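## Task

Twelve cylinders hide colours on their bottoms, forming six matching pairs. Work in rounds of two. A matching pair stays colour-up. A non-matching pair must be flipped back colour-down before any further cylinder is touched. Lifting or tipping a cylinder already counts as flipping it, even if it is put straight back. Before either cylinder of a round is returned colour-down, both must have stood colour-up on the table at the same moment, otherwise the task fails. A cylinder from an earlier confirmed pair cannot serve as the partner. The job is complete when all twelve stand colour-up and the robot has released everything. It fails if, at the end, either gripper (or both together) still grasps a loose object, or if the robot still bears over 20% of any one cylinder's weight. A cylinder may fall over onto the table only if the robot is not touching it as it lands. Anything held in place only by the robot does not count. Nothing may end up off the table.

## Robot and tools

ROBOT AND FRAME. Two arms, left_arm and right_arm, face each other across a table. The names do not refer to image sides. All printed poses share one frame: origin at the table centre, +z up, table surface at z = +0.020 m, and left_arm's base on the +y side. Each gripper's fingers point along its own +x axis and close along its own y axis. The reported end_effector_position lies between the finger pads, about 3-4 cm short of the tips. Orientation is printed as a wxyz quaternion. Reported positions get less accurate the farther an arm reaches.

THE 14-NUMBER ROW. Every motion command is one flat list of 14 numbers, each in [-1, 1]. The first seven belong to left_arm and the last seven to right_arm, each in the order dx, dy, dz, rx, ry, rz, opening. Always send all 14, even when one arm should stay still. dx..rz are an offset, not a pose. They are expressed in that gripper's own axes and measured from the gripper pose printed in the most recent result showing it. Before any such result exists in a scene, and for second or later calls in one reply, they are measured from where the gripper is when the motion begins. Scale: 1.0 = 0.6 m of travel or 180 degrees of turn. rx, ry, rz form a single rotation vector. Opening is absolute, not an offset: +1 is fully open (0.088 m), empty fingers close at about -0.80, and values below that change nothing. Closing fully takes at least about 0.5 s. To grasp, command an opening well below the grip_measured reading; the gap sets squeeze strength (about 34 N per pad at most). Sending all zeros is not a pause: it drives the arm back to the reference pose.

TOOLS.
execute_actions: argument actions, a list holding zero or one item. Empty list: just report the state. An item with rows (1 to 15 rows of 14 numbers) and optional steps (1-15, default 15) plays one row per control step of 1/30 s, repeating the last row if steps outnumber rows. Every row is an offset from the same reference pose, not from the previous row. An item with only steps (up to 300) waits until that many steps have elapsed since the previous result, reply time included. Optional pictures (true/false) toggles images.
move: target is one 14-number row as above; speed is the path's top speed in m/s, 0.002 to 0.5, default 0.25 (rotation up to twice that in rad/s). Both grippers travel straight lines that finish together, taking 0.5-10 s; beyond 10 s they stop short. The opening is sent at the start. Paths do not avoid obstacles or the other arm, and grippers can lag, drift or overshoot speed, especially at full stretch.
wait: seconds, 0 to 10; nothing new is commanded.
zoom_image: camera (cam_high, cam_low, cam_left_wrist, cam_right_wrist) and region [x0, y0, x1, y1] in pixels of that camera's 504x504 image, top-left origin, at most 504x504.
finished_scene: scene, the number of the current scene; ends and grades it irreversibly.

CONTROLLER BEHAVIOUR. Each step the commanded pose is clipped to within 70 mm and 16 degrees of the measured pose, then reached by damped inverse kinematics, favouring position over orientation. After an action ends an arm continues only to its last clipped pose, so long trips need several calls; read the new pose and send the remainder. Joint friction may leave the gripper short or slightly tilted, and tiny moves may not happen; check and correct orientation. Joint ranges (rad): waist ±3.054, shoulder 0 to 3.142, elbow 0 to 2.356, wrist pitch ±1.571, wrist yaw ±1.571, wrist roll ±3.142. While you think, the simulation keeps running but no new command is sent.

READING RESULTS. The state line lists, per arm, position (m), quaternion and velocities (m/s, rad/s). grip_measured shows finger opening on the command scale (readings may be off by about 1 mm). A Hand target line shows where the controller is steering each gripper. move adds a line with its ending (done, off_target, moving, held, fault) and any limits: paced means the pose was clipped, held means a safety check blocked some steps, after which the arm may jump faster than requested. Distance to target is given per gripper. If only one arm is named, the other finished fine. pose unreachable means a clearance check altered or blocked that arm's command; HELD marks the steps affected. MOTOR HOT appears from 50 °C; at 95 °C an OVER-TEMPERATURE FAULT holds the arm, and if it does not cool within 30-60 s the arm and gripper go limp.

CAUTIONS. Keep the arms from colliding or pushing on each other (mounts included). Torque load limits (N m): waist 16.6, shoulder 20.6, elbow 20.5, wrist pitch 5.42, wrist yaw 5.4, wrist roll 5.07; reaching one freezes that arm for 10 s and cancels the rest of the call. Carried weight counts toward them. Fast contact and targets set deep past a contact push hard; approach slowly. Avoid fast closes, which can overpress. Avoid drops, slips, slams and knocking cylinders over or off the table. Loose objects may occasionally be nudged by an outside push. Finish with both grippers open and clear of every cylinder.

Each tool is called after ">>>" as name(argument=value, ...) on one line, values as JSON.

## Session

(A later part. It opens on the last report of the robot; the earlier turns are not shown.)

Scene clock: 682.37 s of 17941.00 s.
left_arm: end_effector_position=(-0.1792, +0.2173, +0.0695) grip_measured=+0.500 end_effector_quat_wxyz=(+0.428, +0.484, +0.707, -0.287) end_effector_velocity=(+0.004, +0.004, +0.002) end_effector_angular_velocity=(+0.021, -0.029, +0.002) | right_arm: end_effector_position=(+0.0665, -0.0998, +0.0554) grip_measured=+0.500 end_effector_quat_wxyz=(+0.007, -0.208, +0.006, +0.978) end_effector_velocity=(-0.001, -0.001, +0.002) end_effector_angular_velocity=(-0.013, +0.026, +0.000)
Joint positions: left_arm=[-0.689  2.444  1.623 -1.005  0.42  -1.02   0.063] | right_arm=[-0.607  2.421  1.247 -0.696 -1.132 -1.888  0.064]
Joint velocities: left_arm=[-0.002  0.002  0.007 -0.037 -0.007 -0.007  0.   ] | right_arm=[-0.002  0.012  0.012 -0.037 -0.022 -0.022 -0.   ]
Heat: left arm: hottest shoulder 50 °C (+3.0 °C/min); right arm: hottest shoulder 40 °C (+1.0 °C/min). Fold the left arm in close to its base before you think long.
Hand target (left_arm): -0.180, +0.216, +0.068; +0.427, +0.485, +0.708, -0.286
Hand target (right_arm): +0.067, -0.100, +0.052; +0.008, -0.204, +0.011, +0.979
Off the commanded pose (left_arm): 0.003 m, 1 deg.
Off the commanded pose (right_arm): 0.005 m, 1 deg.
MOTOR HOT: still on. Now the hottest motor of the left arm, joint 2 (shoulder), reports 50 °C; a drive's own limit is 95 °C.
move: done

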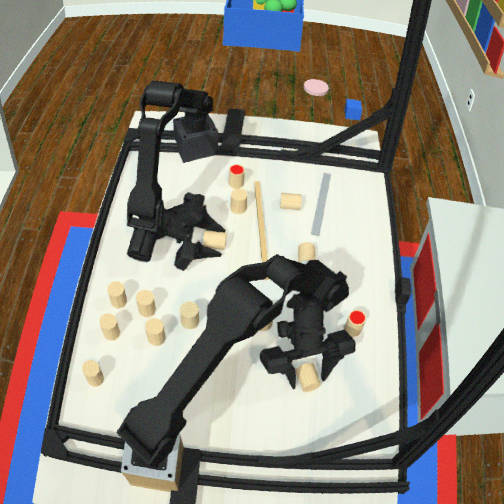

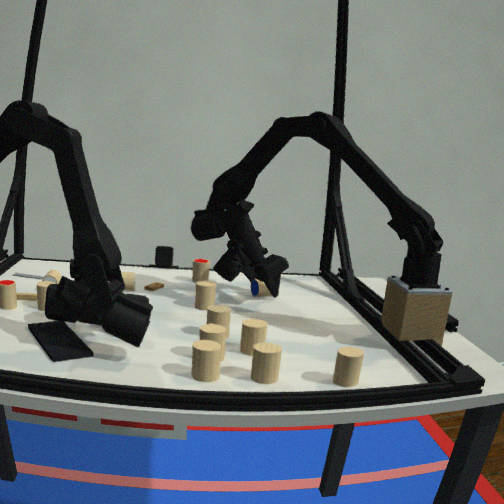

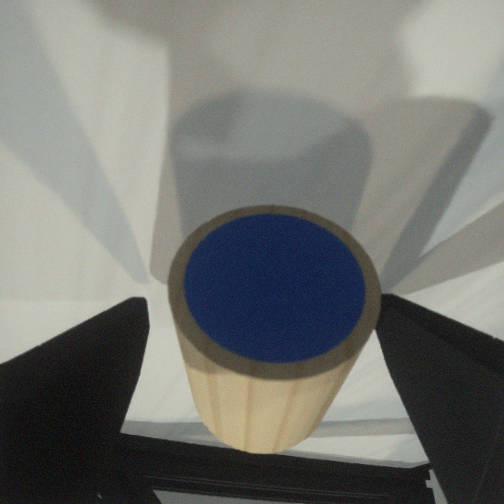

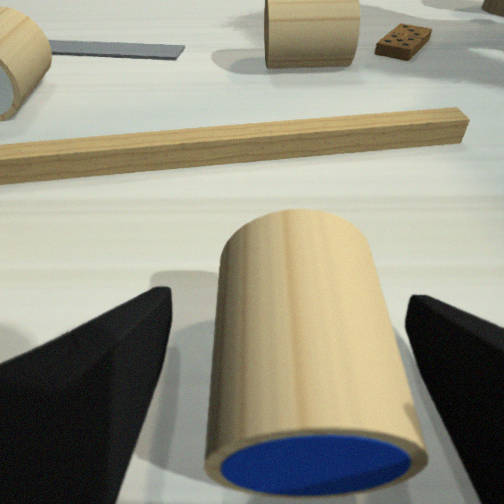

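>>> execute_actions(actions=[{"rows":[[0,0,0,0,0,0,-0.3,0,0,0,0,0,0,-0.3]],"steps":8}], pictures=false)

>>> move(target=[-0.05,0,-0.026,0,0,0,-0.3,-0.033,0,0.07,0,0,0,-0.3], speed=0.2)

>>> move(target=[-0.056,-0.064,0.169,0,-0.503,0,-0.3,-0.285,0.232,-0.154,0,0.503,0,-0.3], speed=0.5)

Scene clock: 703.40 s of 17941.00 s.
left_arm: end_effector_position=(-0.1791, +0.2175, +0.0691) grip_measured=+0.011 end_effector_quat_wxyz=(+0.428, +0.485, +0.707, -0.286) end_effector_velocity=(+0.000, +0.000, +0.001) end_effector_angular_velocity=(+0.001, -0.017, +0.015) | right_arm: end_effector_position=(+0.0663, -0.0998, +0.0553) grip_measured=+0.000 end_effector_quat_wxyz=(+0.007, -0.206, +0.006, +0.978) end_effector_velocity=(+0.000, -0.002, +0.000) end_effector_angular_velocity=(+0.009, +0.008, +0.004)
Joint positions: left_arm=[-0.689  2.446  1.623 -1.007  0.42  -1.02   0.04 ] | right_arm=[-0.607  2.423  1.249 -0.697 -1.134 -1.891  0.039]
Joint velocities: left_arm=[-0.002 -0.002  0.002 -0.007 -0.007 -0.022 -0.   ] | right_arm=[-0.002  0.002 -0.002 -0.007 -0.007 -0.022  0.   ]
Heat: left arm: hottest shoulder 50 °C (+2.0 °C/min); right arm: hottest shoulder 39 °C (+0.0 °C/min). Fold the left arm in close to its base before you think long.
Hand target (left_arm): -0.179, +0.217, +0.069; +0.429, +0.485, +0.707, -0.287
Hand target (right_arm): +0.066, -0.100, +0.055; +0.007, -0.208, +0.006, +0.978
Off the commanded pose (left_arm): 0.000 m, 0 deg.
Off the commanded pose (right_arm): 0.000 m, 0 deg.
MOTOR HOT: still on. Now the hottest motor of the left arm, joint 2 (shoulder), reports 50 °C; a drive's own limit is 95 °C.
Steps of this call (steps 1 to 90: nothing new was sent; then 17.77 s passed at rest; steps 91 to 98: all 8 steps of this action). Readings (end_effector_position):
91: left_arm (-0.1791, +0.2175, +0.0691) | right_arm (+0.0664, -0.1000, +0.0551)
92: left_arm (-0.1791, +0.2175, +0.0691) | right_arm (+0.0664, -0.1000, +0.0551)
94: left_arm (-0.1791, +0.2175, +0.0691) | right_arm (+0.0664, -0.1000, +0.0551)
98: the state above

Scene clock: 704.43 s of 17941.00 s.
left_arm: end_effector_position=(-0.1767, +0.2204, +0.0963) grip_measured=+0.011 end_effector_quat_wxyz=(+0.429, +0.490, +0.706, -0.278) end_effector_velocity=(+0.004, +0.001, -0.002) end_effector_angular_velocity=(-0.003, -0.027, -0.002) | right_arm: end_effector_position=(+0.0660, -0.1019, +0.0952) grip_measured=+0.000 end_effector_quat_wxyz=(+0.005, -0.205, +0.016, +0.979) end_effector_velocity=(-0.001, -0.002, +0.004) end_effector_angular_velocity=(-0.012, +0.024, -0.006)
Joint positions: left_arm=[-0.689  2.392  1.642 -1.099  0.42  -1.02   0.04 ] | right_arm=[-0.607  2.31   1.246 -0.83  -1.134 -1.893  0.039]
Joint velocities: left_arm=[-0.002  0.002 -0.002 -0.007 -0.022 -0.007  0.   ] | right_arm=[-0.002 -0.002 -0.002 -0.022 -0.022 -0.007  0.   ]
Heat: left arm: hottest shoulder 50 °C (+2.0 °C/min); right arm: hottest shoulder 39 °C (+0.0 °C/min). Fold the left arm in close to its base before you think long.
Hand target (left_arm): -0.179, +0.217, +0.103; +0.428, +0.485, +0.707, -0.286
Hand target (right_arm): +0.067, -0.099, +0.102; +0.007, -0.206, +0.006, +0.978
Off the commanded pose (left_arm): 0.008 m, 1 deg.
Off the commanded pose (right_arm): 0.007 m, 1 deg.
MOTOR HOT: still on. Now the hottest motor of the left arm, joint 2 (shoulder), reports 50 °C; a drive's own limit is 95 °C.
move: done

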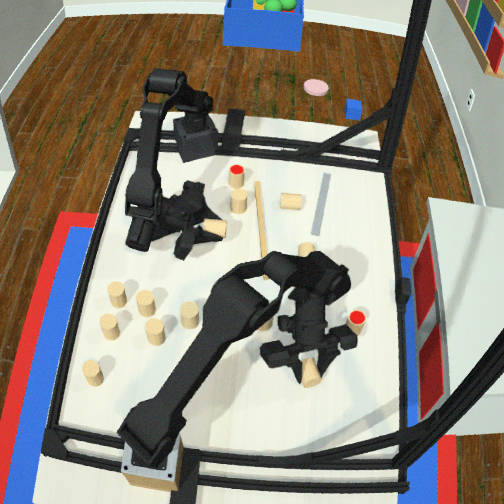

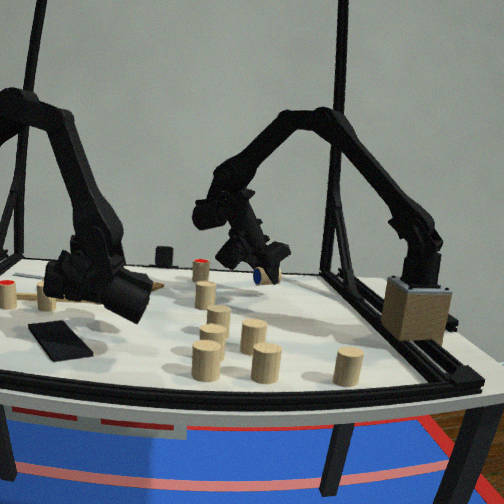

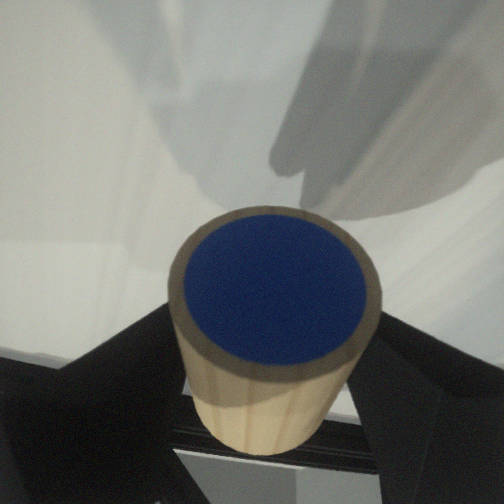

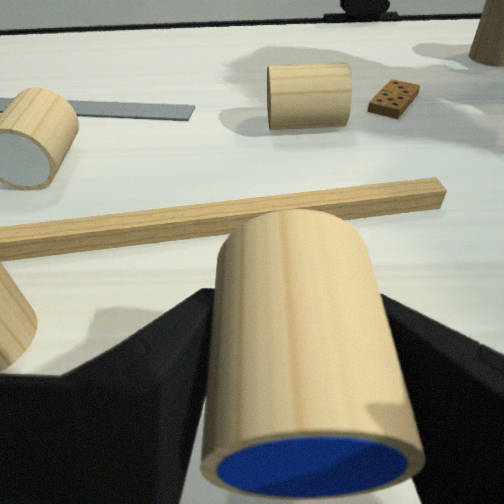

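Scene clock: 706.63 s of 17941.00 s.
left_arm: end_effector_position=(-0.1760, +0.1072, +0.0791) grip_measured=+0.012 end_effector_quat_wxyz=(+0.802, +0.143, +0.199, -0.545) end_effector_velocity=(+0.002, +0.000, +0.002) end_effector_angular_velocity=(-0.016, -0.020, -0.004) | right_arm: end_effector_position=(+0.2576, -0.2431, +0.0816) grip_measured=+0.000 end_effector_quat_wxyz=(-0.007, -0.838, +0.016, +0.546) end_effector_velocity=(+0.003, -0.000, +0.001) end_effector_angular_velocity=(+0.003, -0.008, -0.001)
Joint positions: left_arm=[-0.944  2.452  1.347 -0.056 -1.026 -1.087  0.04 ] | right_arm=[-0.67   1.643  0.572 -0.443  0.413 -1.783  0.039]
Joint velocities: left_arm=[-0.002 -0.002 -0.012  0.022 -0.022  0.022 -0.   ] | right_arm=[-0.007 -0.002 -0.002  0.007  0.007 -0.007 -0.   ]
Heat: left arm: hottest shoulder 50 °C (+1.0 °C/min); right arm: hottest shoulder 39 °C (+0.0 °C/min). Fold the left arm in close to its base before you think long.
Hand target (left_arm): -0.174, +0.109, +0.076; +0.802, +0.147, +0.194, -0.545
Hand target (right_arm): +0.258, -0.244, +0.083; +0.005, +0.840, -0.013, -0.543
Off the commanded pose (left_arm): 0.004 m, 1 deg.
Off the commanded pose (right_arm): 0.002 m, 0 deg.
MOTOR HOT: still on. Now the hottest motor of the left arm, joint 2 (shoulder), reports 50 °C; a drive's own limit is 95 °C.
move: done

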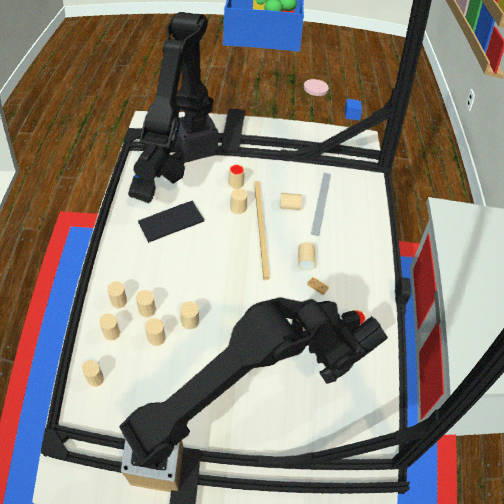

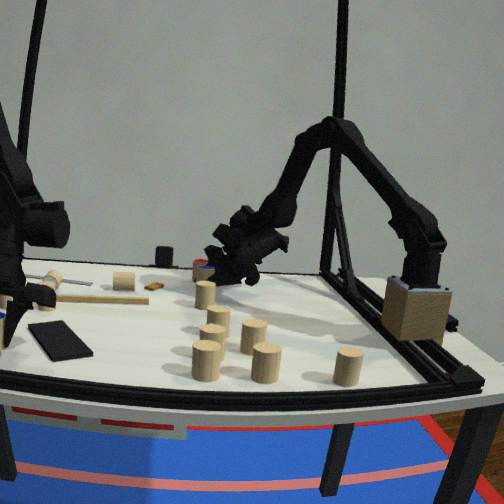

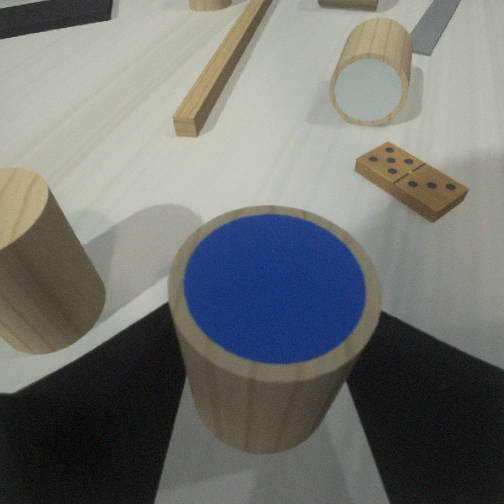

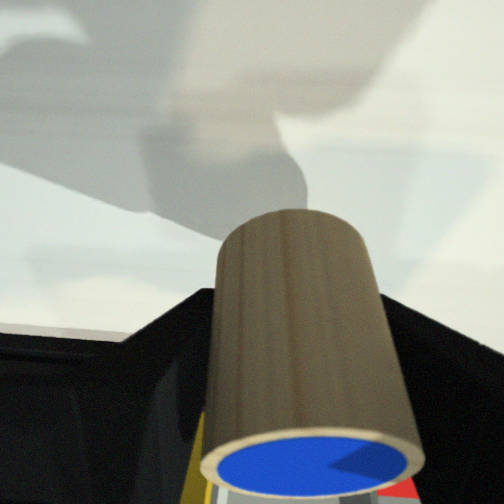

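>>> move(target=[0.016,0,-0.03,0,0,0,-0.3,0.037,0,0.016,0.003,0,-0.006,-0.3], speed=0.04)

Scene clock: 710.67 s of 17941.00 s.
left_arm: end_effector_position=(-0.1754, +0.1068, +0.0669) grip_measured=+0.011 end_effector_quat_wxyz=(+0.803, +0.137, +0.197, -0.545) end_effector_velocity=(-0.002, -0.001, +0.001) end_effector_angular_velocity=(-0.018, +0.016, +0.004) | right_arm: end_effector_position=(+0.2587, -0.2398, +0.0618) grip_measured=+0.000 end_effector_quat_wxyz=(+0.009, -0.840, +0.006, +0.543) end_effector_velocity=(+0.001, +0.000, -0.000) end_effector_angular_velocity=(+0.012, +0.006, -0.013)
Joint positions: left_arm=[-0.944  2.49   1.347 -0.008 -1.035 -1.086  0.04 ] | right_arm=[-0.673  1.712  0.526 -0.289  0.412 -1.784  0.039]
Joint velocities: left_arm=[-0.002  0.002 -0.002  0.022 -0.007 -0.007 -0.   ] | right_arm=[-0.007 -0.002 -0.002  0.007 -0.007  0.007 -0.   ]
Heat: left arm: hottest shoulder 50 °C (+1.0 °C/min); right arm: hottest shoulder 39 °C (+0.0 °C/min). Fold the left arm in close to its base before you think long.
Hand target (left_arm): -0.175, +0.108, +0.059; +0.802, +0.143, +0.199, -0.545
Hand target (right_arm): +0.258, -0.244, +0.058; -0.002, +0.838, -0.011, -0.546
Off the commanded pose (left_arm): 0.008 m, 1 deg.
Off the commanded pose (right_arm): 0.006 m, 1 deg.
MOTOR HOT: still on. Now the hottest motor of the left arm, joint 2 (shoulder), reports 50 °C; a drive's own limit is 95 °C.
move: done

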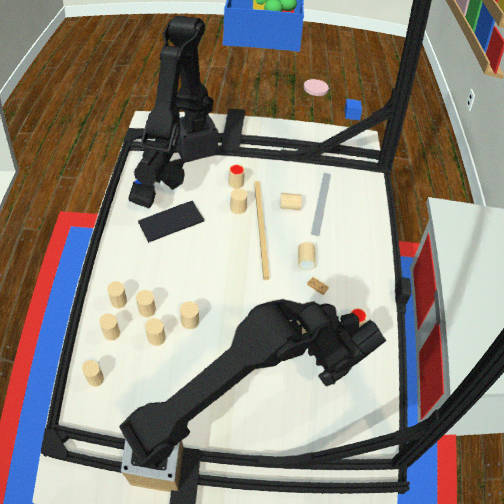

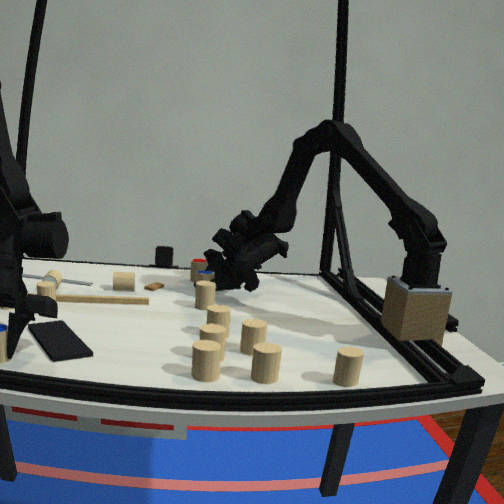

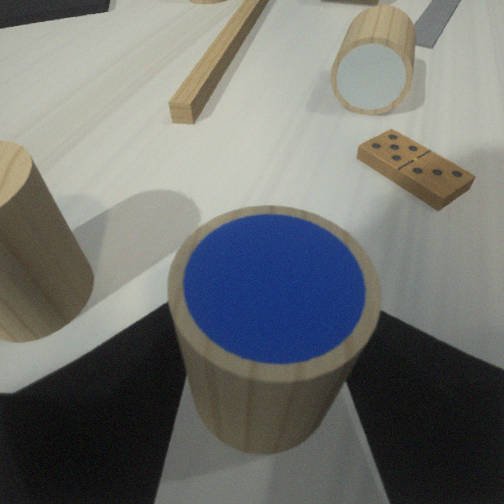

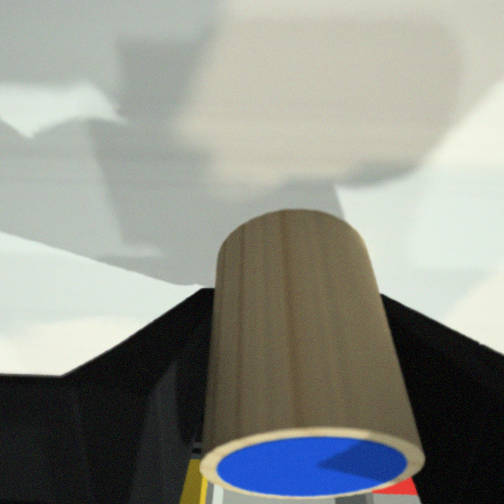

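>>> zoom_image(camera="cam_low", region=[160,220,280,320])

>>> zoom_image(camera="cam_high", region=[270,270,400,390])

Region (160, 220, 280, 320) of cam_low's 504x504 image, scaled by 4.200, with more detail than that image has.

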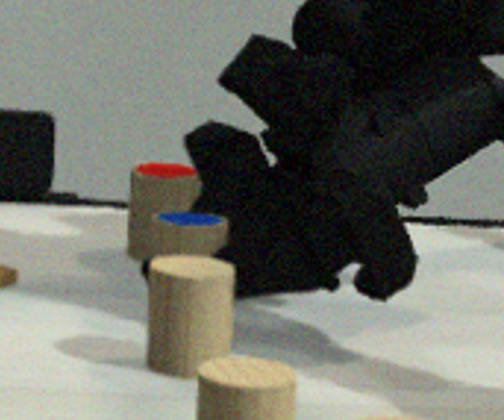

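Region (270, 270, 400, 390) of cam_high's 504x504 image, scaled by 3.877, with more detail than that image has; it fills the top 465 rows of this view, and the rest is white.

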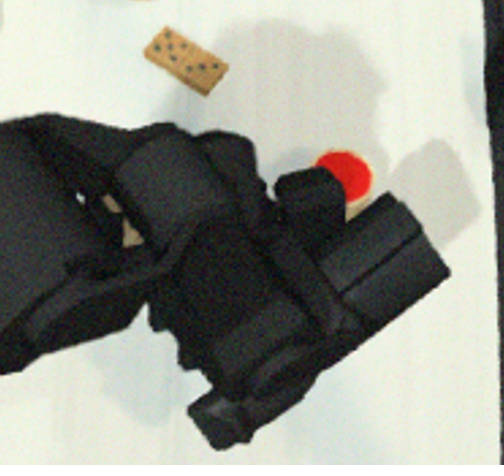

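>>> move(target=[-0.008,0.022,0.012,0,0,0,-0.3,0,0,0,0,0,0,0.5], speed=0.04)

>>> move(target=[0.01,0,-0.018,0,0,0,-0.3,-0.03,0,-0.013,0,0,0,0.5], speed=0.03)

Scene clock: 724.93 s of 17941.00 s.
left_arm: end_effector_position=(-0.1638, +0.1137, +0.0699) grip_measured=+0.011 end_effector_quat_wxyz=(+0.804, +0.142, +0.195, -0.544) end_effector_velocity=(+0.003, +0.001, +0.007) end_effector_angular_velocity=(-0.017, -0.004, +0.017) | right_arm: end_effector_position=(+0.2588, -0.2401, +0.0613) grip_measured=+0.500 end_effector_quat_wxyz=(+0.009, -0.839, +0.007, +0.543) end_effector_velocity=(-0.001, -0.001, +0.001) end_effector_angular_velocity=(-0.004, +0.008, +0.005)
Joint positions: left_arm=[-0.942  2.451  1.278  0.017 -1.034 -1.079  0.04 ] | right_arm=[-0.674  1.714  0.526 -0.287  0.412 -1.784  0.063]
Joint velocities: left_arm=[-0.002 -0.017 -0.007 -0.022 -0.022 -0.022 -0.   ] | right_arm=[-0.002 -0.007 -0.002 -0.007 -0.007 -0.007 -0.   ]
Heat: left arm: hottest shoulder 49 °C (-1.0 °C/min); right arm: hottest shoulder 36 °C (-4.0 °C/min). Fold the left arm in close to its base before you think long.
Hand target (left_arm): -0.164, +0.112, +0.076; +0.803, +0.137, +0.197, -0.545
Hand target (right_arm): +0.259, -0.240, +0.062; -0.009, +0.840, -0.006, -0.543
Off the commanded pose (left_arm): 0.006 m, 1 deg.
Off the commanded pose (right_arm): 0.001 m, 0 deg.
MOTOR HOT: still on. Now the hottest motor of the left arm, joint 2 (shoulder), reports 49 °C; a drive's own limit is 95 °C.
move: done

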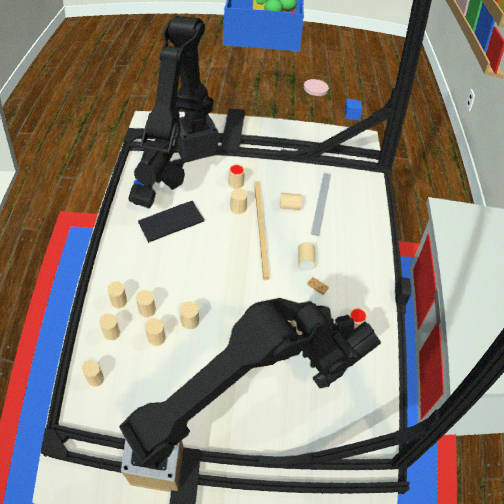

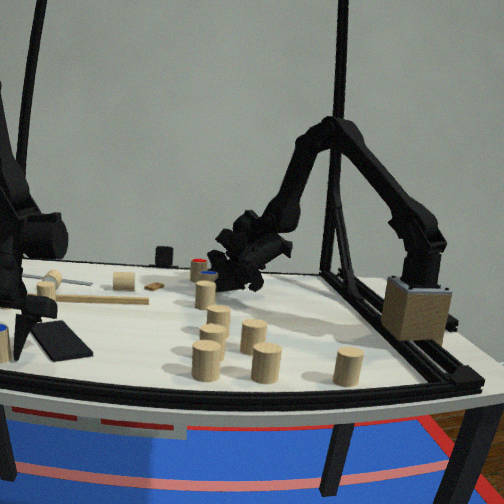

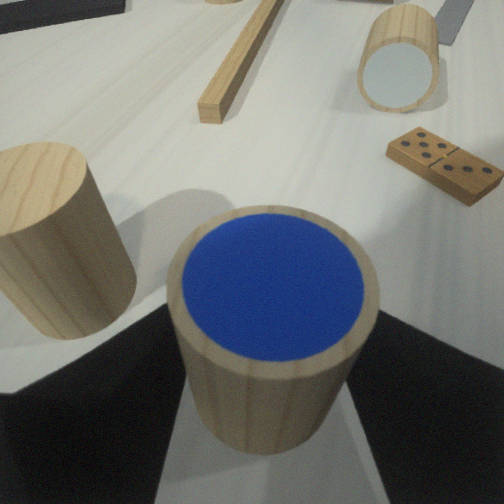

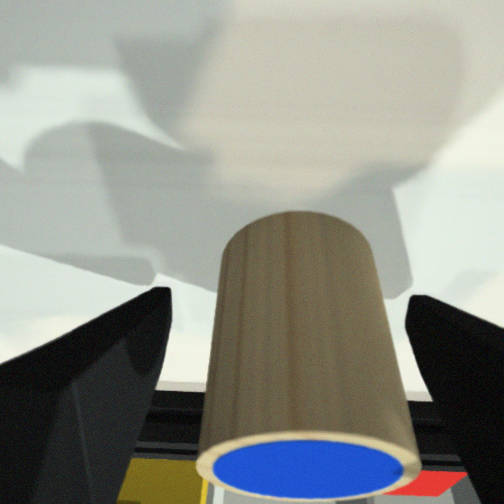

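Scene clock: 725.87 s of 17941.00 s.
left_arm: end_effector_position=(-0.1640, +0.1129, +0.0656) grip_measured=+0.011 end_effector_quat_wxyz=(+0.805, +0.135, +0.194, -0.545) end_effector_velocity=(+0.004, +0.001, -0.001) end_effector_angular_velocity=(+0.005, -0.016, +0.009) | right_arm: end_effector_position=(+0.2577, -0.2450, +0.0767) grip_measured=+0.500 end_effector_quat_wxyz=(+0.001, -0.838, +0.012, +0.545) end_effector_velocity=(-0.003, -0.006, -0.001) end_effector_angular_velocity=(-0.029, +0.012, +0.023)
Joint positions: left_arm=[-0.942  2.468  1.278  0.048 -1.042 -1.079  0.04 ] | right_arm=[-0.674  1.644  0.544 -0.395  0.412 -1.784  0.063]
Joint velocities: left_arm=[ 0.002  0.002  0.002 -0.022 -0.007 -0.007 -0.   ] | right_arm=[ 0.002 -0.007 -0.007 -0.022 -0.007 -0.022 -0.   ]
Heat: left arm: hottest shoulder 49 °C (-1.0 °C/min); right arm: hottest shoulder 36 °C (-4.0 °C/min). Fold the left arm in close to its base before you think long.
Hand target (left_arm): -0.163, +0.114, +0.058; +0.804, +0.142, +0.195, -0.544
Hand target (right_arm): +0.258, -0.240, +0.081; -0.009, +0.839, -0.007, -0.543
Off the commanded pose (left_arm): 0.008 m, 1 deg.
Off the commanded pose (right_arm): 0.006 m, 1 deg.
MOTOR HOT: still on. Now the hottest motor of the left arm, joint 2 (shoulder), reports 49 °C; a drive's own limit is 95 °C.
move: done

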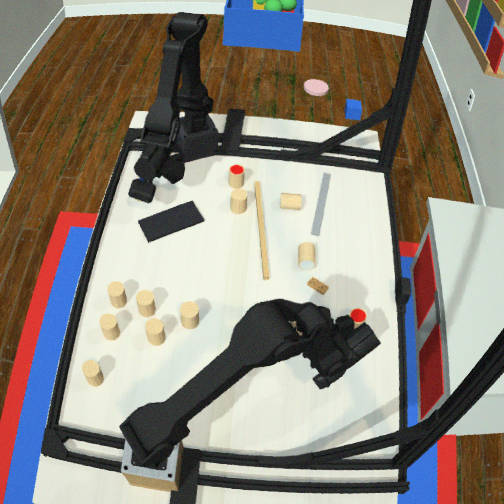

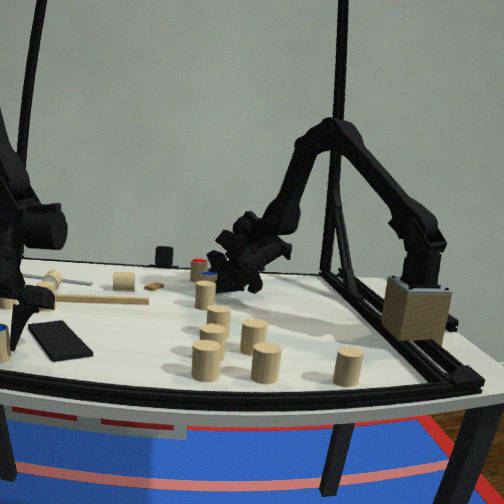

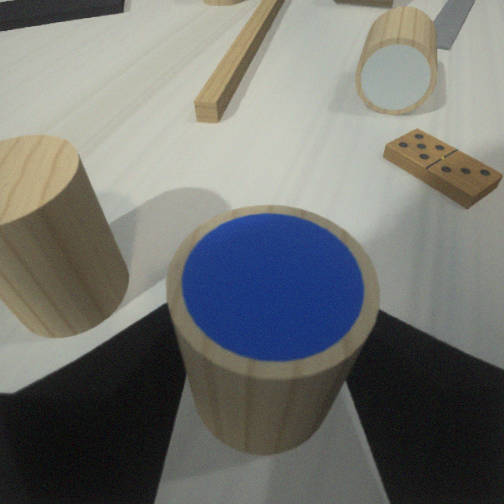

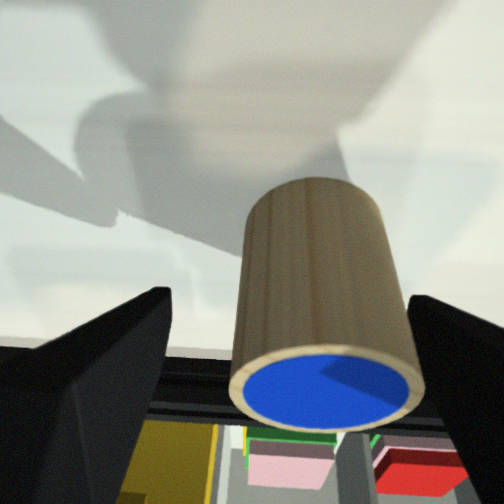

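>>> execute_actions(actions=[{"rows":[[0,0,0,0,0,0,0.35,0,-0.008,0,0,0,0,0.6]],"steps":6}], pictures=false)

>>> move(target=[-0.06,0,0.115,0,0,0,0.35,-0.08,-0.008,-0.035,0,0,0,0.6], speed=0.25)

Scene clock: 729.90 s of 17941.00 s.
left_arm: end_effector_position=(-0.1640, +0.1128, +0.0655) grip_measured=+0.274 end_effector_quat_wxyz=(+0.805, +0.135, +0.194, -0.545) end_effector_velocity=(-0.001, +0.003, +0.001) end_effector_angular_velocity=(-0.008, +0.008, +0.006) | right_arm: end_effector_position=(+0.2580, -0.2423, +0.0776) grip_measured=+0.588 end_effector_quat_wxyz=(+0.003, -0.839, +0.011, +0.545) end_effector_velocity=(-0.001, +0.002, -0.003) end_effector_angular_velocity=(-0.024, +0.011, +0.023)
Joint positions: left_arm=[-0.942  2.469  1.278  0.048 -1.042 -1.079  0.052] | right_arm=[-0.672  1.648  0.553 -0.398  0.412 -1.783  0.068]
Joint velocities: left_arm=[-0.007 -0.002 -0.002 -0.007 -0.007 -0.022  0.033] | right_arm=[ 0.002  0.027  0.017 -0.007 -0.007 -0.022  0.006]
Heat: left arm: hottest shoulder 48 °C (-3.0 °C/min); right arm: hottest shoulder 36 °C (-4.0 °C/min). Fold the left arm in close to its base before you think long.
Hand target (left_arm): -0.164, +0.113, +0.066; +0.805, +0.135, +0.194, -0.545
Hand target (right_arm): +0.258, -0.240, +0.077; -0.001, +0.838, -0.012, -0.545
Off the commanded pose (left_arm): 0.000 m, 0 deg.
Off the commanded pose (right_arm): 0.002 m, 0 deg.
MOTOR HOT: still on. Now the hottest motor of the left arm, joint 2 (shoulder), reports 48 °C; a drive's own limit is 95 °C.
Steps of this call (steps 1 to 115: nothing new was sent; steps 116 to 121: all 6 steps of this action). Readings (end_effector_position):
116: left_arm (-0.1641, +0.1128, +0.0655) | right_arm (+0.2578, -0.2446, +0.0772)
117: left_arm (-0.1640, +0.1128, +0.0656) | right_arm (+0.2578, -0.2442, +0.0773)
119: left_arm (-0.1640, +0.1128, +0.0655) | right_arm (+0.2580, -0.2428, +0.0777)
121: the state above

Scene clock: 731.17 s of 17941.00 s.
left_arm: end_effector_position=(-0.1619, +0.1144, +0.1364) grip_measured=+0.350 end_effector_quat_wxyz=(+0.805, +0.143, +0.191, -0.543) end_effector_velocity=(-0.001, +0.001, +0.001) end_effector_angular_velocity=(+0.004, +0.008, -0.002) | right_arm: end_effector_position=(+0.2570, -0.2412, +0.1245) grip_measured=+0.600 end_effector_quat_wxyz=(-0.007, -0.837, +0.018, +0.547) end_effector_velocity=(-0.001, -0.003, +0.001) end_effector_angular_velocity=(-0.013, +0.010, +0.005)
Joint positions: left_arm=[-0.942  2.263  1.272 -0.171 -1.042 -1.078  0.056] | right_arm=[-0.667  1.511  0.666 -0.674  0.412 -1.776  0.068]
Joint velocities: left_arm=[-0.002 -0.007 -0.002 -0.007  0.007 -0.007 -0.   ] | right_arm=[-0.002 -0.007  0.002 -0.022 -0.007 -0.007 -0.   ]
Heat: left arm: hottest shoulder 49 °C (-2.0 °C/min); right arm: hottest shoulder 36 °C (-4.0 °C/min). Fold the left arm in close to its base before you think long.
Hand target (left_arm): -0.165, +0.113, +0.144; +0.805, +0.134, +0.194, -0.545
Hand target (right_arm): +0.257, -0.237, +0.129; -0.002, +0.838, -0.012, -0.545
Off the commanded pose (left_arm): 0.007 m, 1 deg.
Off the commanded pose (right_arm): 0.007 m, 1 deg.
MOTOR HOT: still on. Now the hottest motor of the left arm, joint 2 (shoulder), reports 49 °C; a drive's own limit is 95 °C.
move: done

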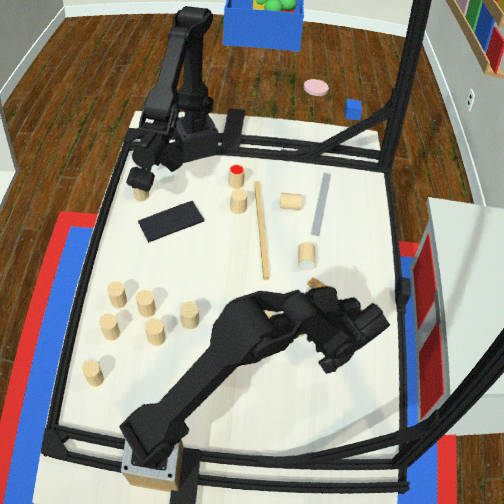

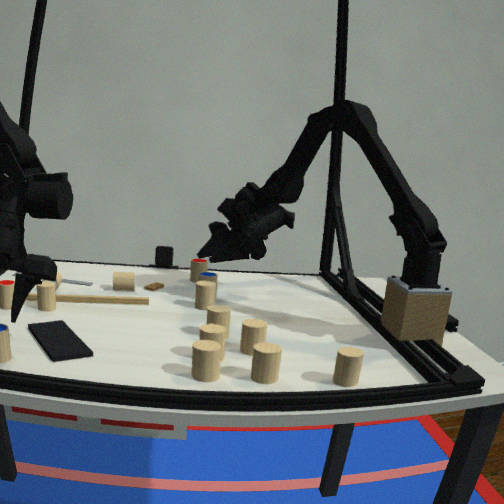

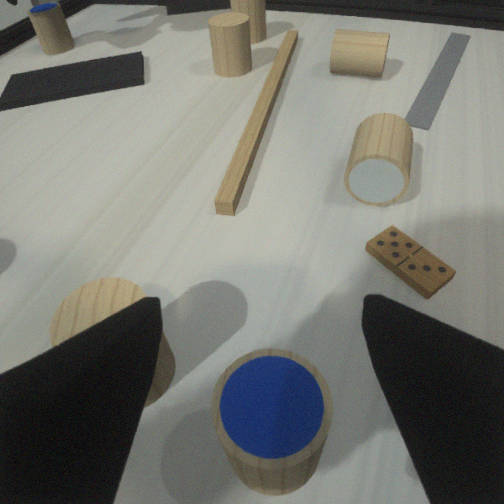

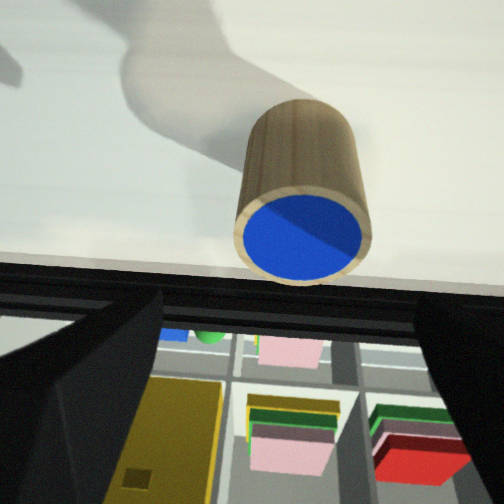

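>>> move(target=[0.026,0.779,-0.007,-0.004,0.503,-0.004,0.4,-0.068,-0.352,0.256,0.508,-0.385,-0.195,0.5], speed=0.5)

Scene clock: 745.63 s of 17941.00 s.
left_arm: end_effector_position=(+0.2787, +0.2760, +0.1419) grip_measured=+0.400 end_effector_quat_wxyz=(+0.438, +0.481, +0.706, -0.280) end_effector_velocity=(-0.000, +0.001, +0.001) end_effector_angular_velocity=(+0.011, -0.004, +0.001) | right_arm: end_effector_position=(+0.1041, -0.0302, +0.0949) grip_measured=+0.500 end_effector_quat_wxyz=(+0.692, -0.154, +0.162, +0.686) end_effector_velocity=(-0.000, -0.000, -0.002) end_effector_angular_velocity=(-0.008, +0.009, +0.001)
Joint positions: left_arm=[ 0.64   2.037  1.226 -1.22  -0.131  0.203  0.059] | right_arm=[-0.286  2.124  0.575  1.091  0.159  0.088  0.064]
Joint velocities: left_arm=[-0.002  0.002  0.002 -0.007 -0.007 -0.007  0.   ] | right_arm=[-0.002  0.002  0.002 -0.007 -0.007  0.007 -0.   ]
Heat: left arm: hottest shoulder 50 °C (+0.0 °C/min); right arm: hottest shoulder 35 °C (-5.1 °C/min). Fold the left arm in close to its base before you think long.
Hand target (left_arm): +0.281, +0.275, +0.142; +0.437, +0.482, +0.706, -0.280
Hand target (right_arm): +0.103, -0.029, +0.092; +0.693, -0.155, +0.163, +0.685
Off the commanded pose (left_arm): 0.006 m, 1 deg.
Off the commanded pose (right_arm): 0.003 m, 1 deg.
MOTOR HOT: still on. Now the hottest motor of the left arm, joint 2 (shoulder), reports 50 °C; a drive's own limit is 95 °C.
After step 90, 8.77 s passed at rest.
move: done

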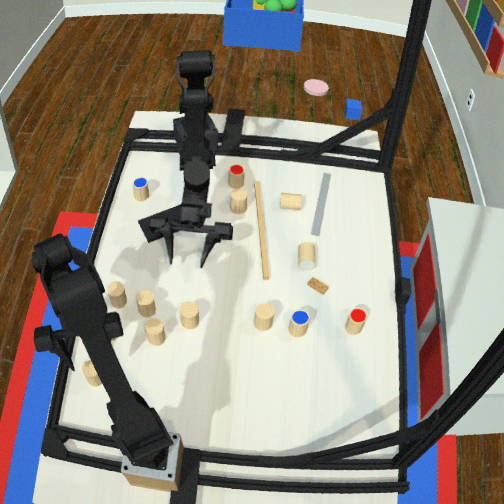

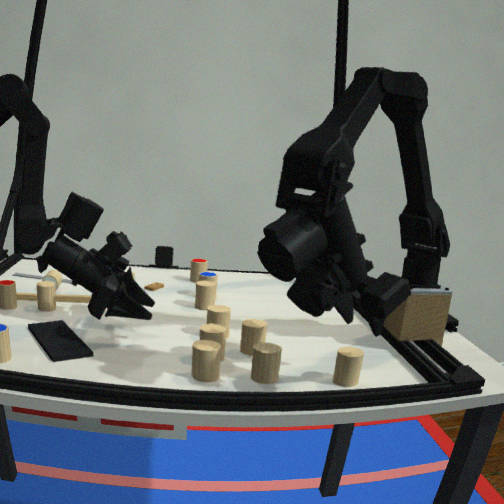

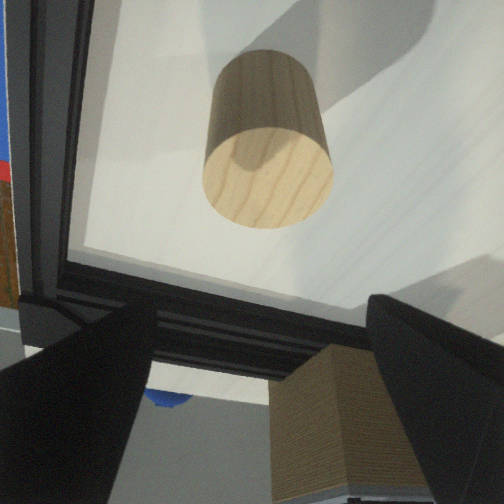

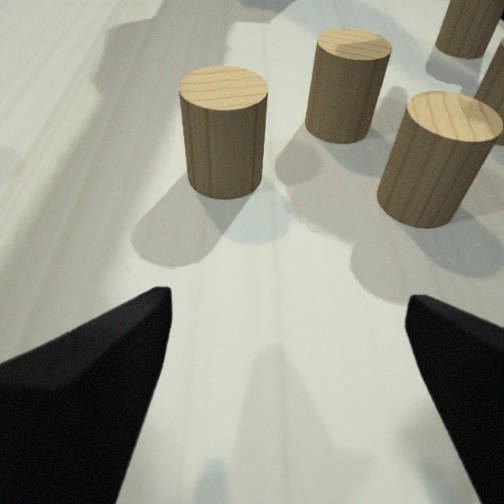

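>>> move(target=[0.119,-0.005,0.059,0.004,0.003,-0.007,0.4,0,0,0,0,-0.01,0,0.5], speed=0.12)

Scene clock: 757.37 s of 17941.00 s.
left_arm: end_effector_position=(+0.2782, +0.2752, +0.0643) grip_measured=+0.400 end_effector_quat_wxyz=(+0.432, +0.478, +0.709, -0.287) end_effector_velocity=(+0.001, +0.004, +0.000) end_effector_angular_velocity=(+0.023, -0.012, -0.006) | right_arm: end_effector_position=(+0.1035, -0.0269, +0.1017) grip_measured=+0.500 end_effector_quat_wxyz=(+0.695, -0.136, +0.148, +0.691) end_effector_velocity=(+0.000, -0.003, -0.006) end_effector_angular_velocity=(-0.027, -0.022, +0.013)
Joint positions: left_arm=[ 0.644  2.235  1.163 -0.965 -0.118  0.218  0.059] | right_arm=[-0.286  2.138  0.572  1.157  0.16   0.086  0.064]
Joint velocities: left_arm=[-0.002  0.002 -0.002 -0.007 -0.022 -0.007 -0.   ] | right_arm=[-0.002  0.002 -0.002 -0.022 -0.007 -0.022 -0.   ]
Heat: left arm: hottest shoulder 48 °C (-2.0 °C/min); right arm: hottest shoulder 35 °C (-4.0 °C/min). Fold the left arm in close to its base before you think long.
Hand target (left_arm): +0.277, +0.277, +0.062; +0.428, +0.477, +0.712, -0.287
Hand target (right_arm): +0.104, -0.030, +0.095; +0.694, -0.144, +0.152, +0.689
Off the commanded pose (left_arm): 0.003 m, 1 deg.
Off the commanded pose (right_arm): 0.008 m, 1 deg.
MOTOR HOT: still on. Now the hottest motor of the left arm, joint 2 (shoulder), reports 48 °C; a drive's own limit is 95 °C.
After step 90, 7.67 s passed at rest.
move: done

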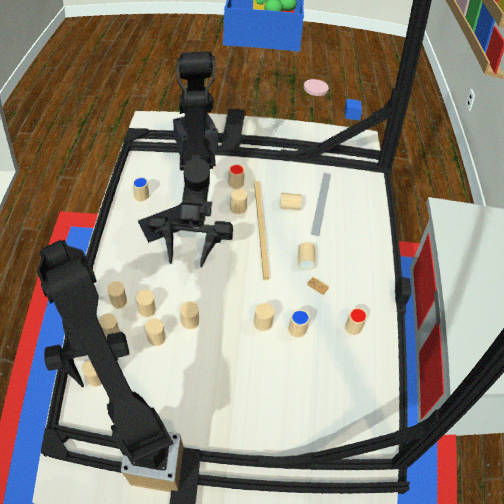

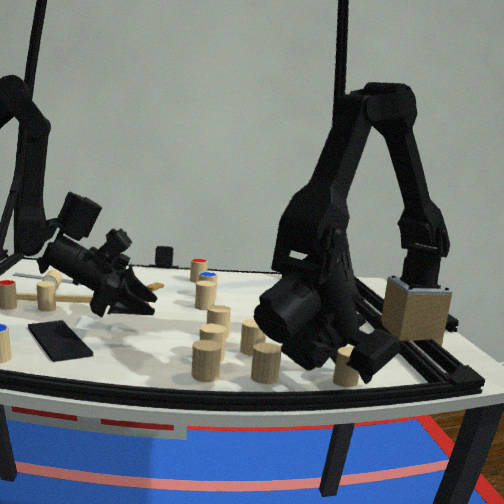

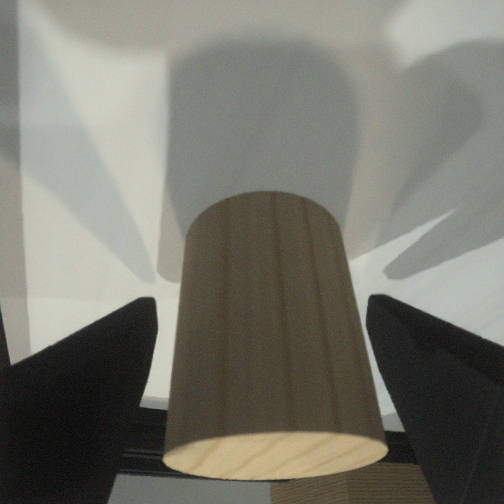

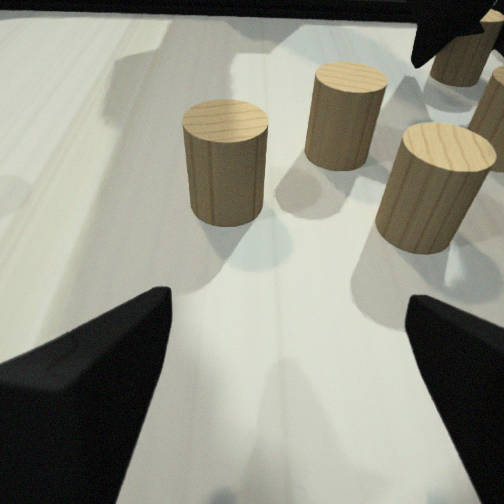

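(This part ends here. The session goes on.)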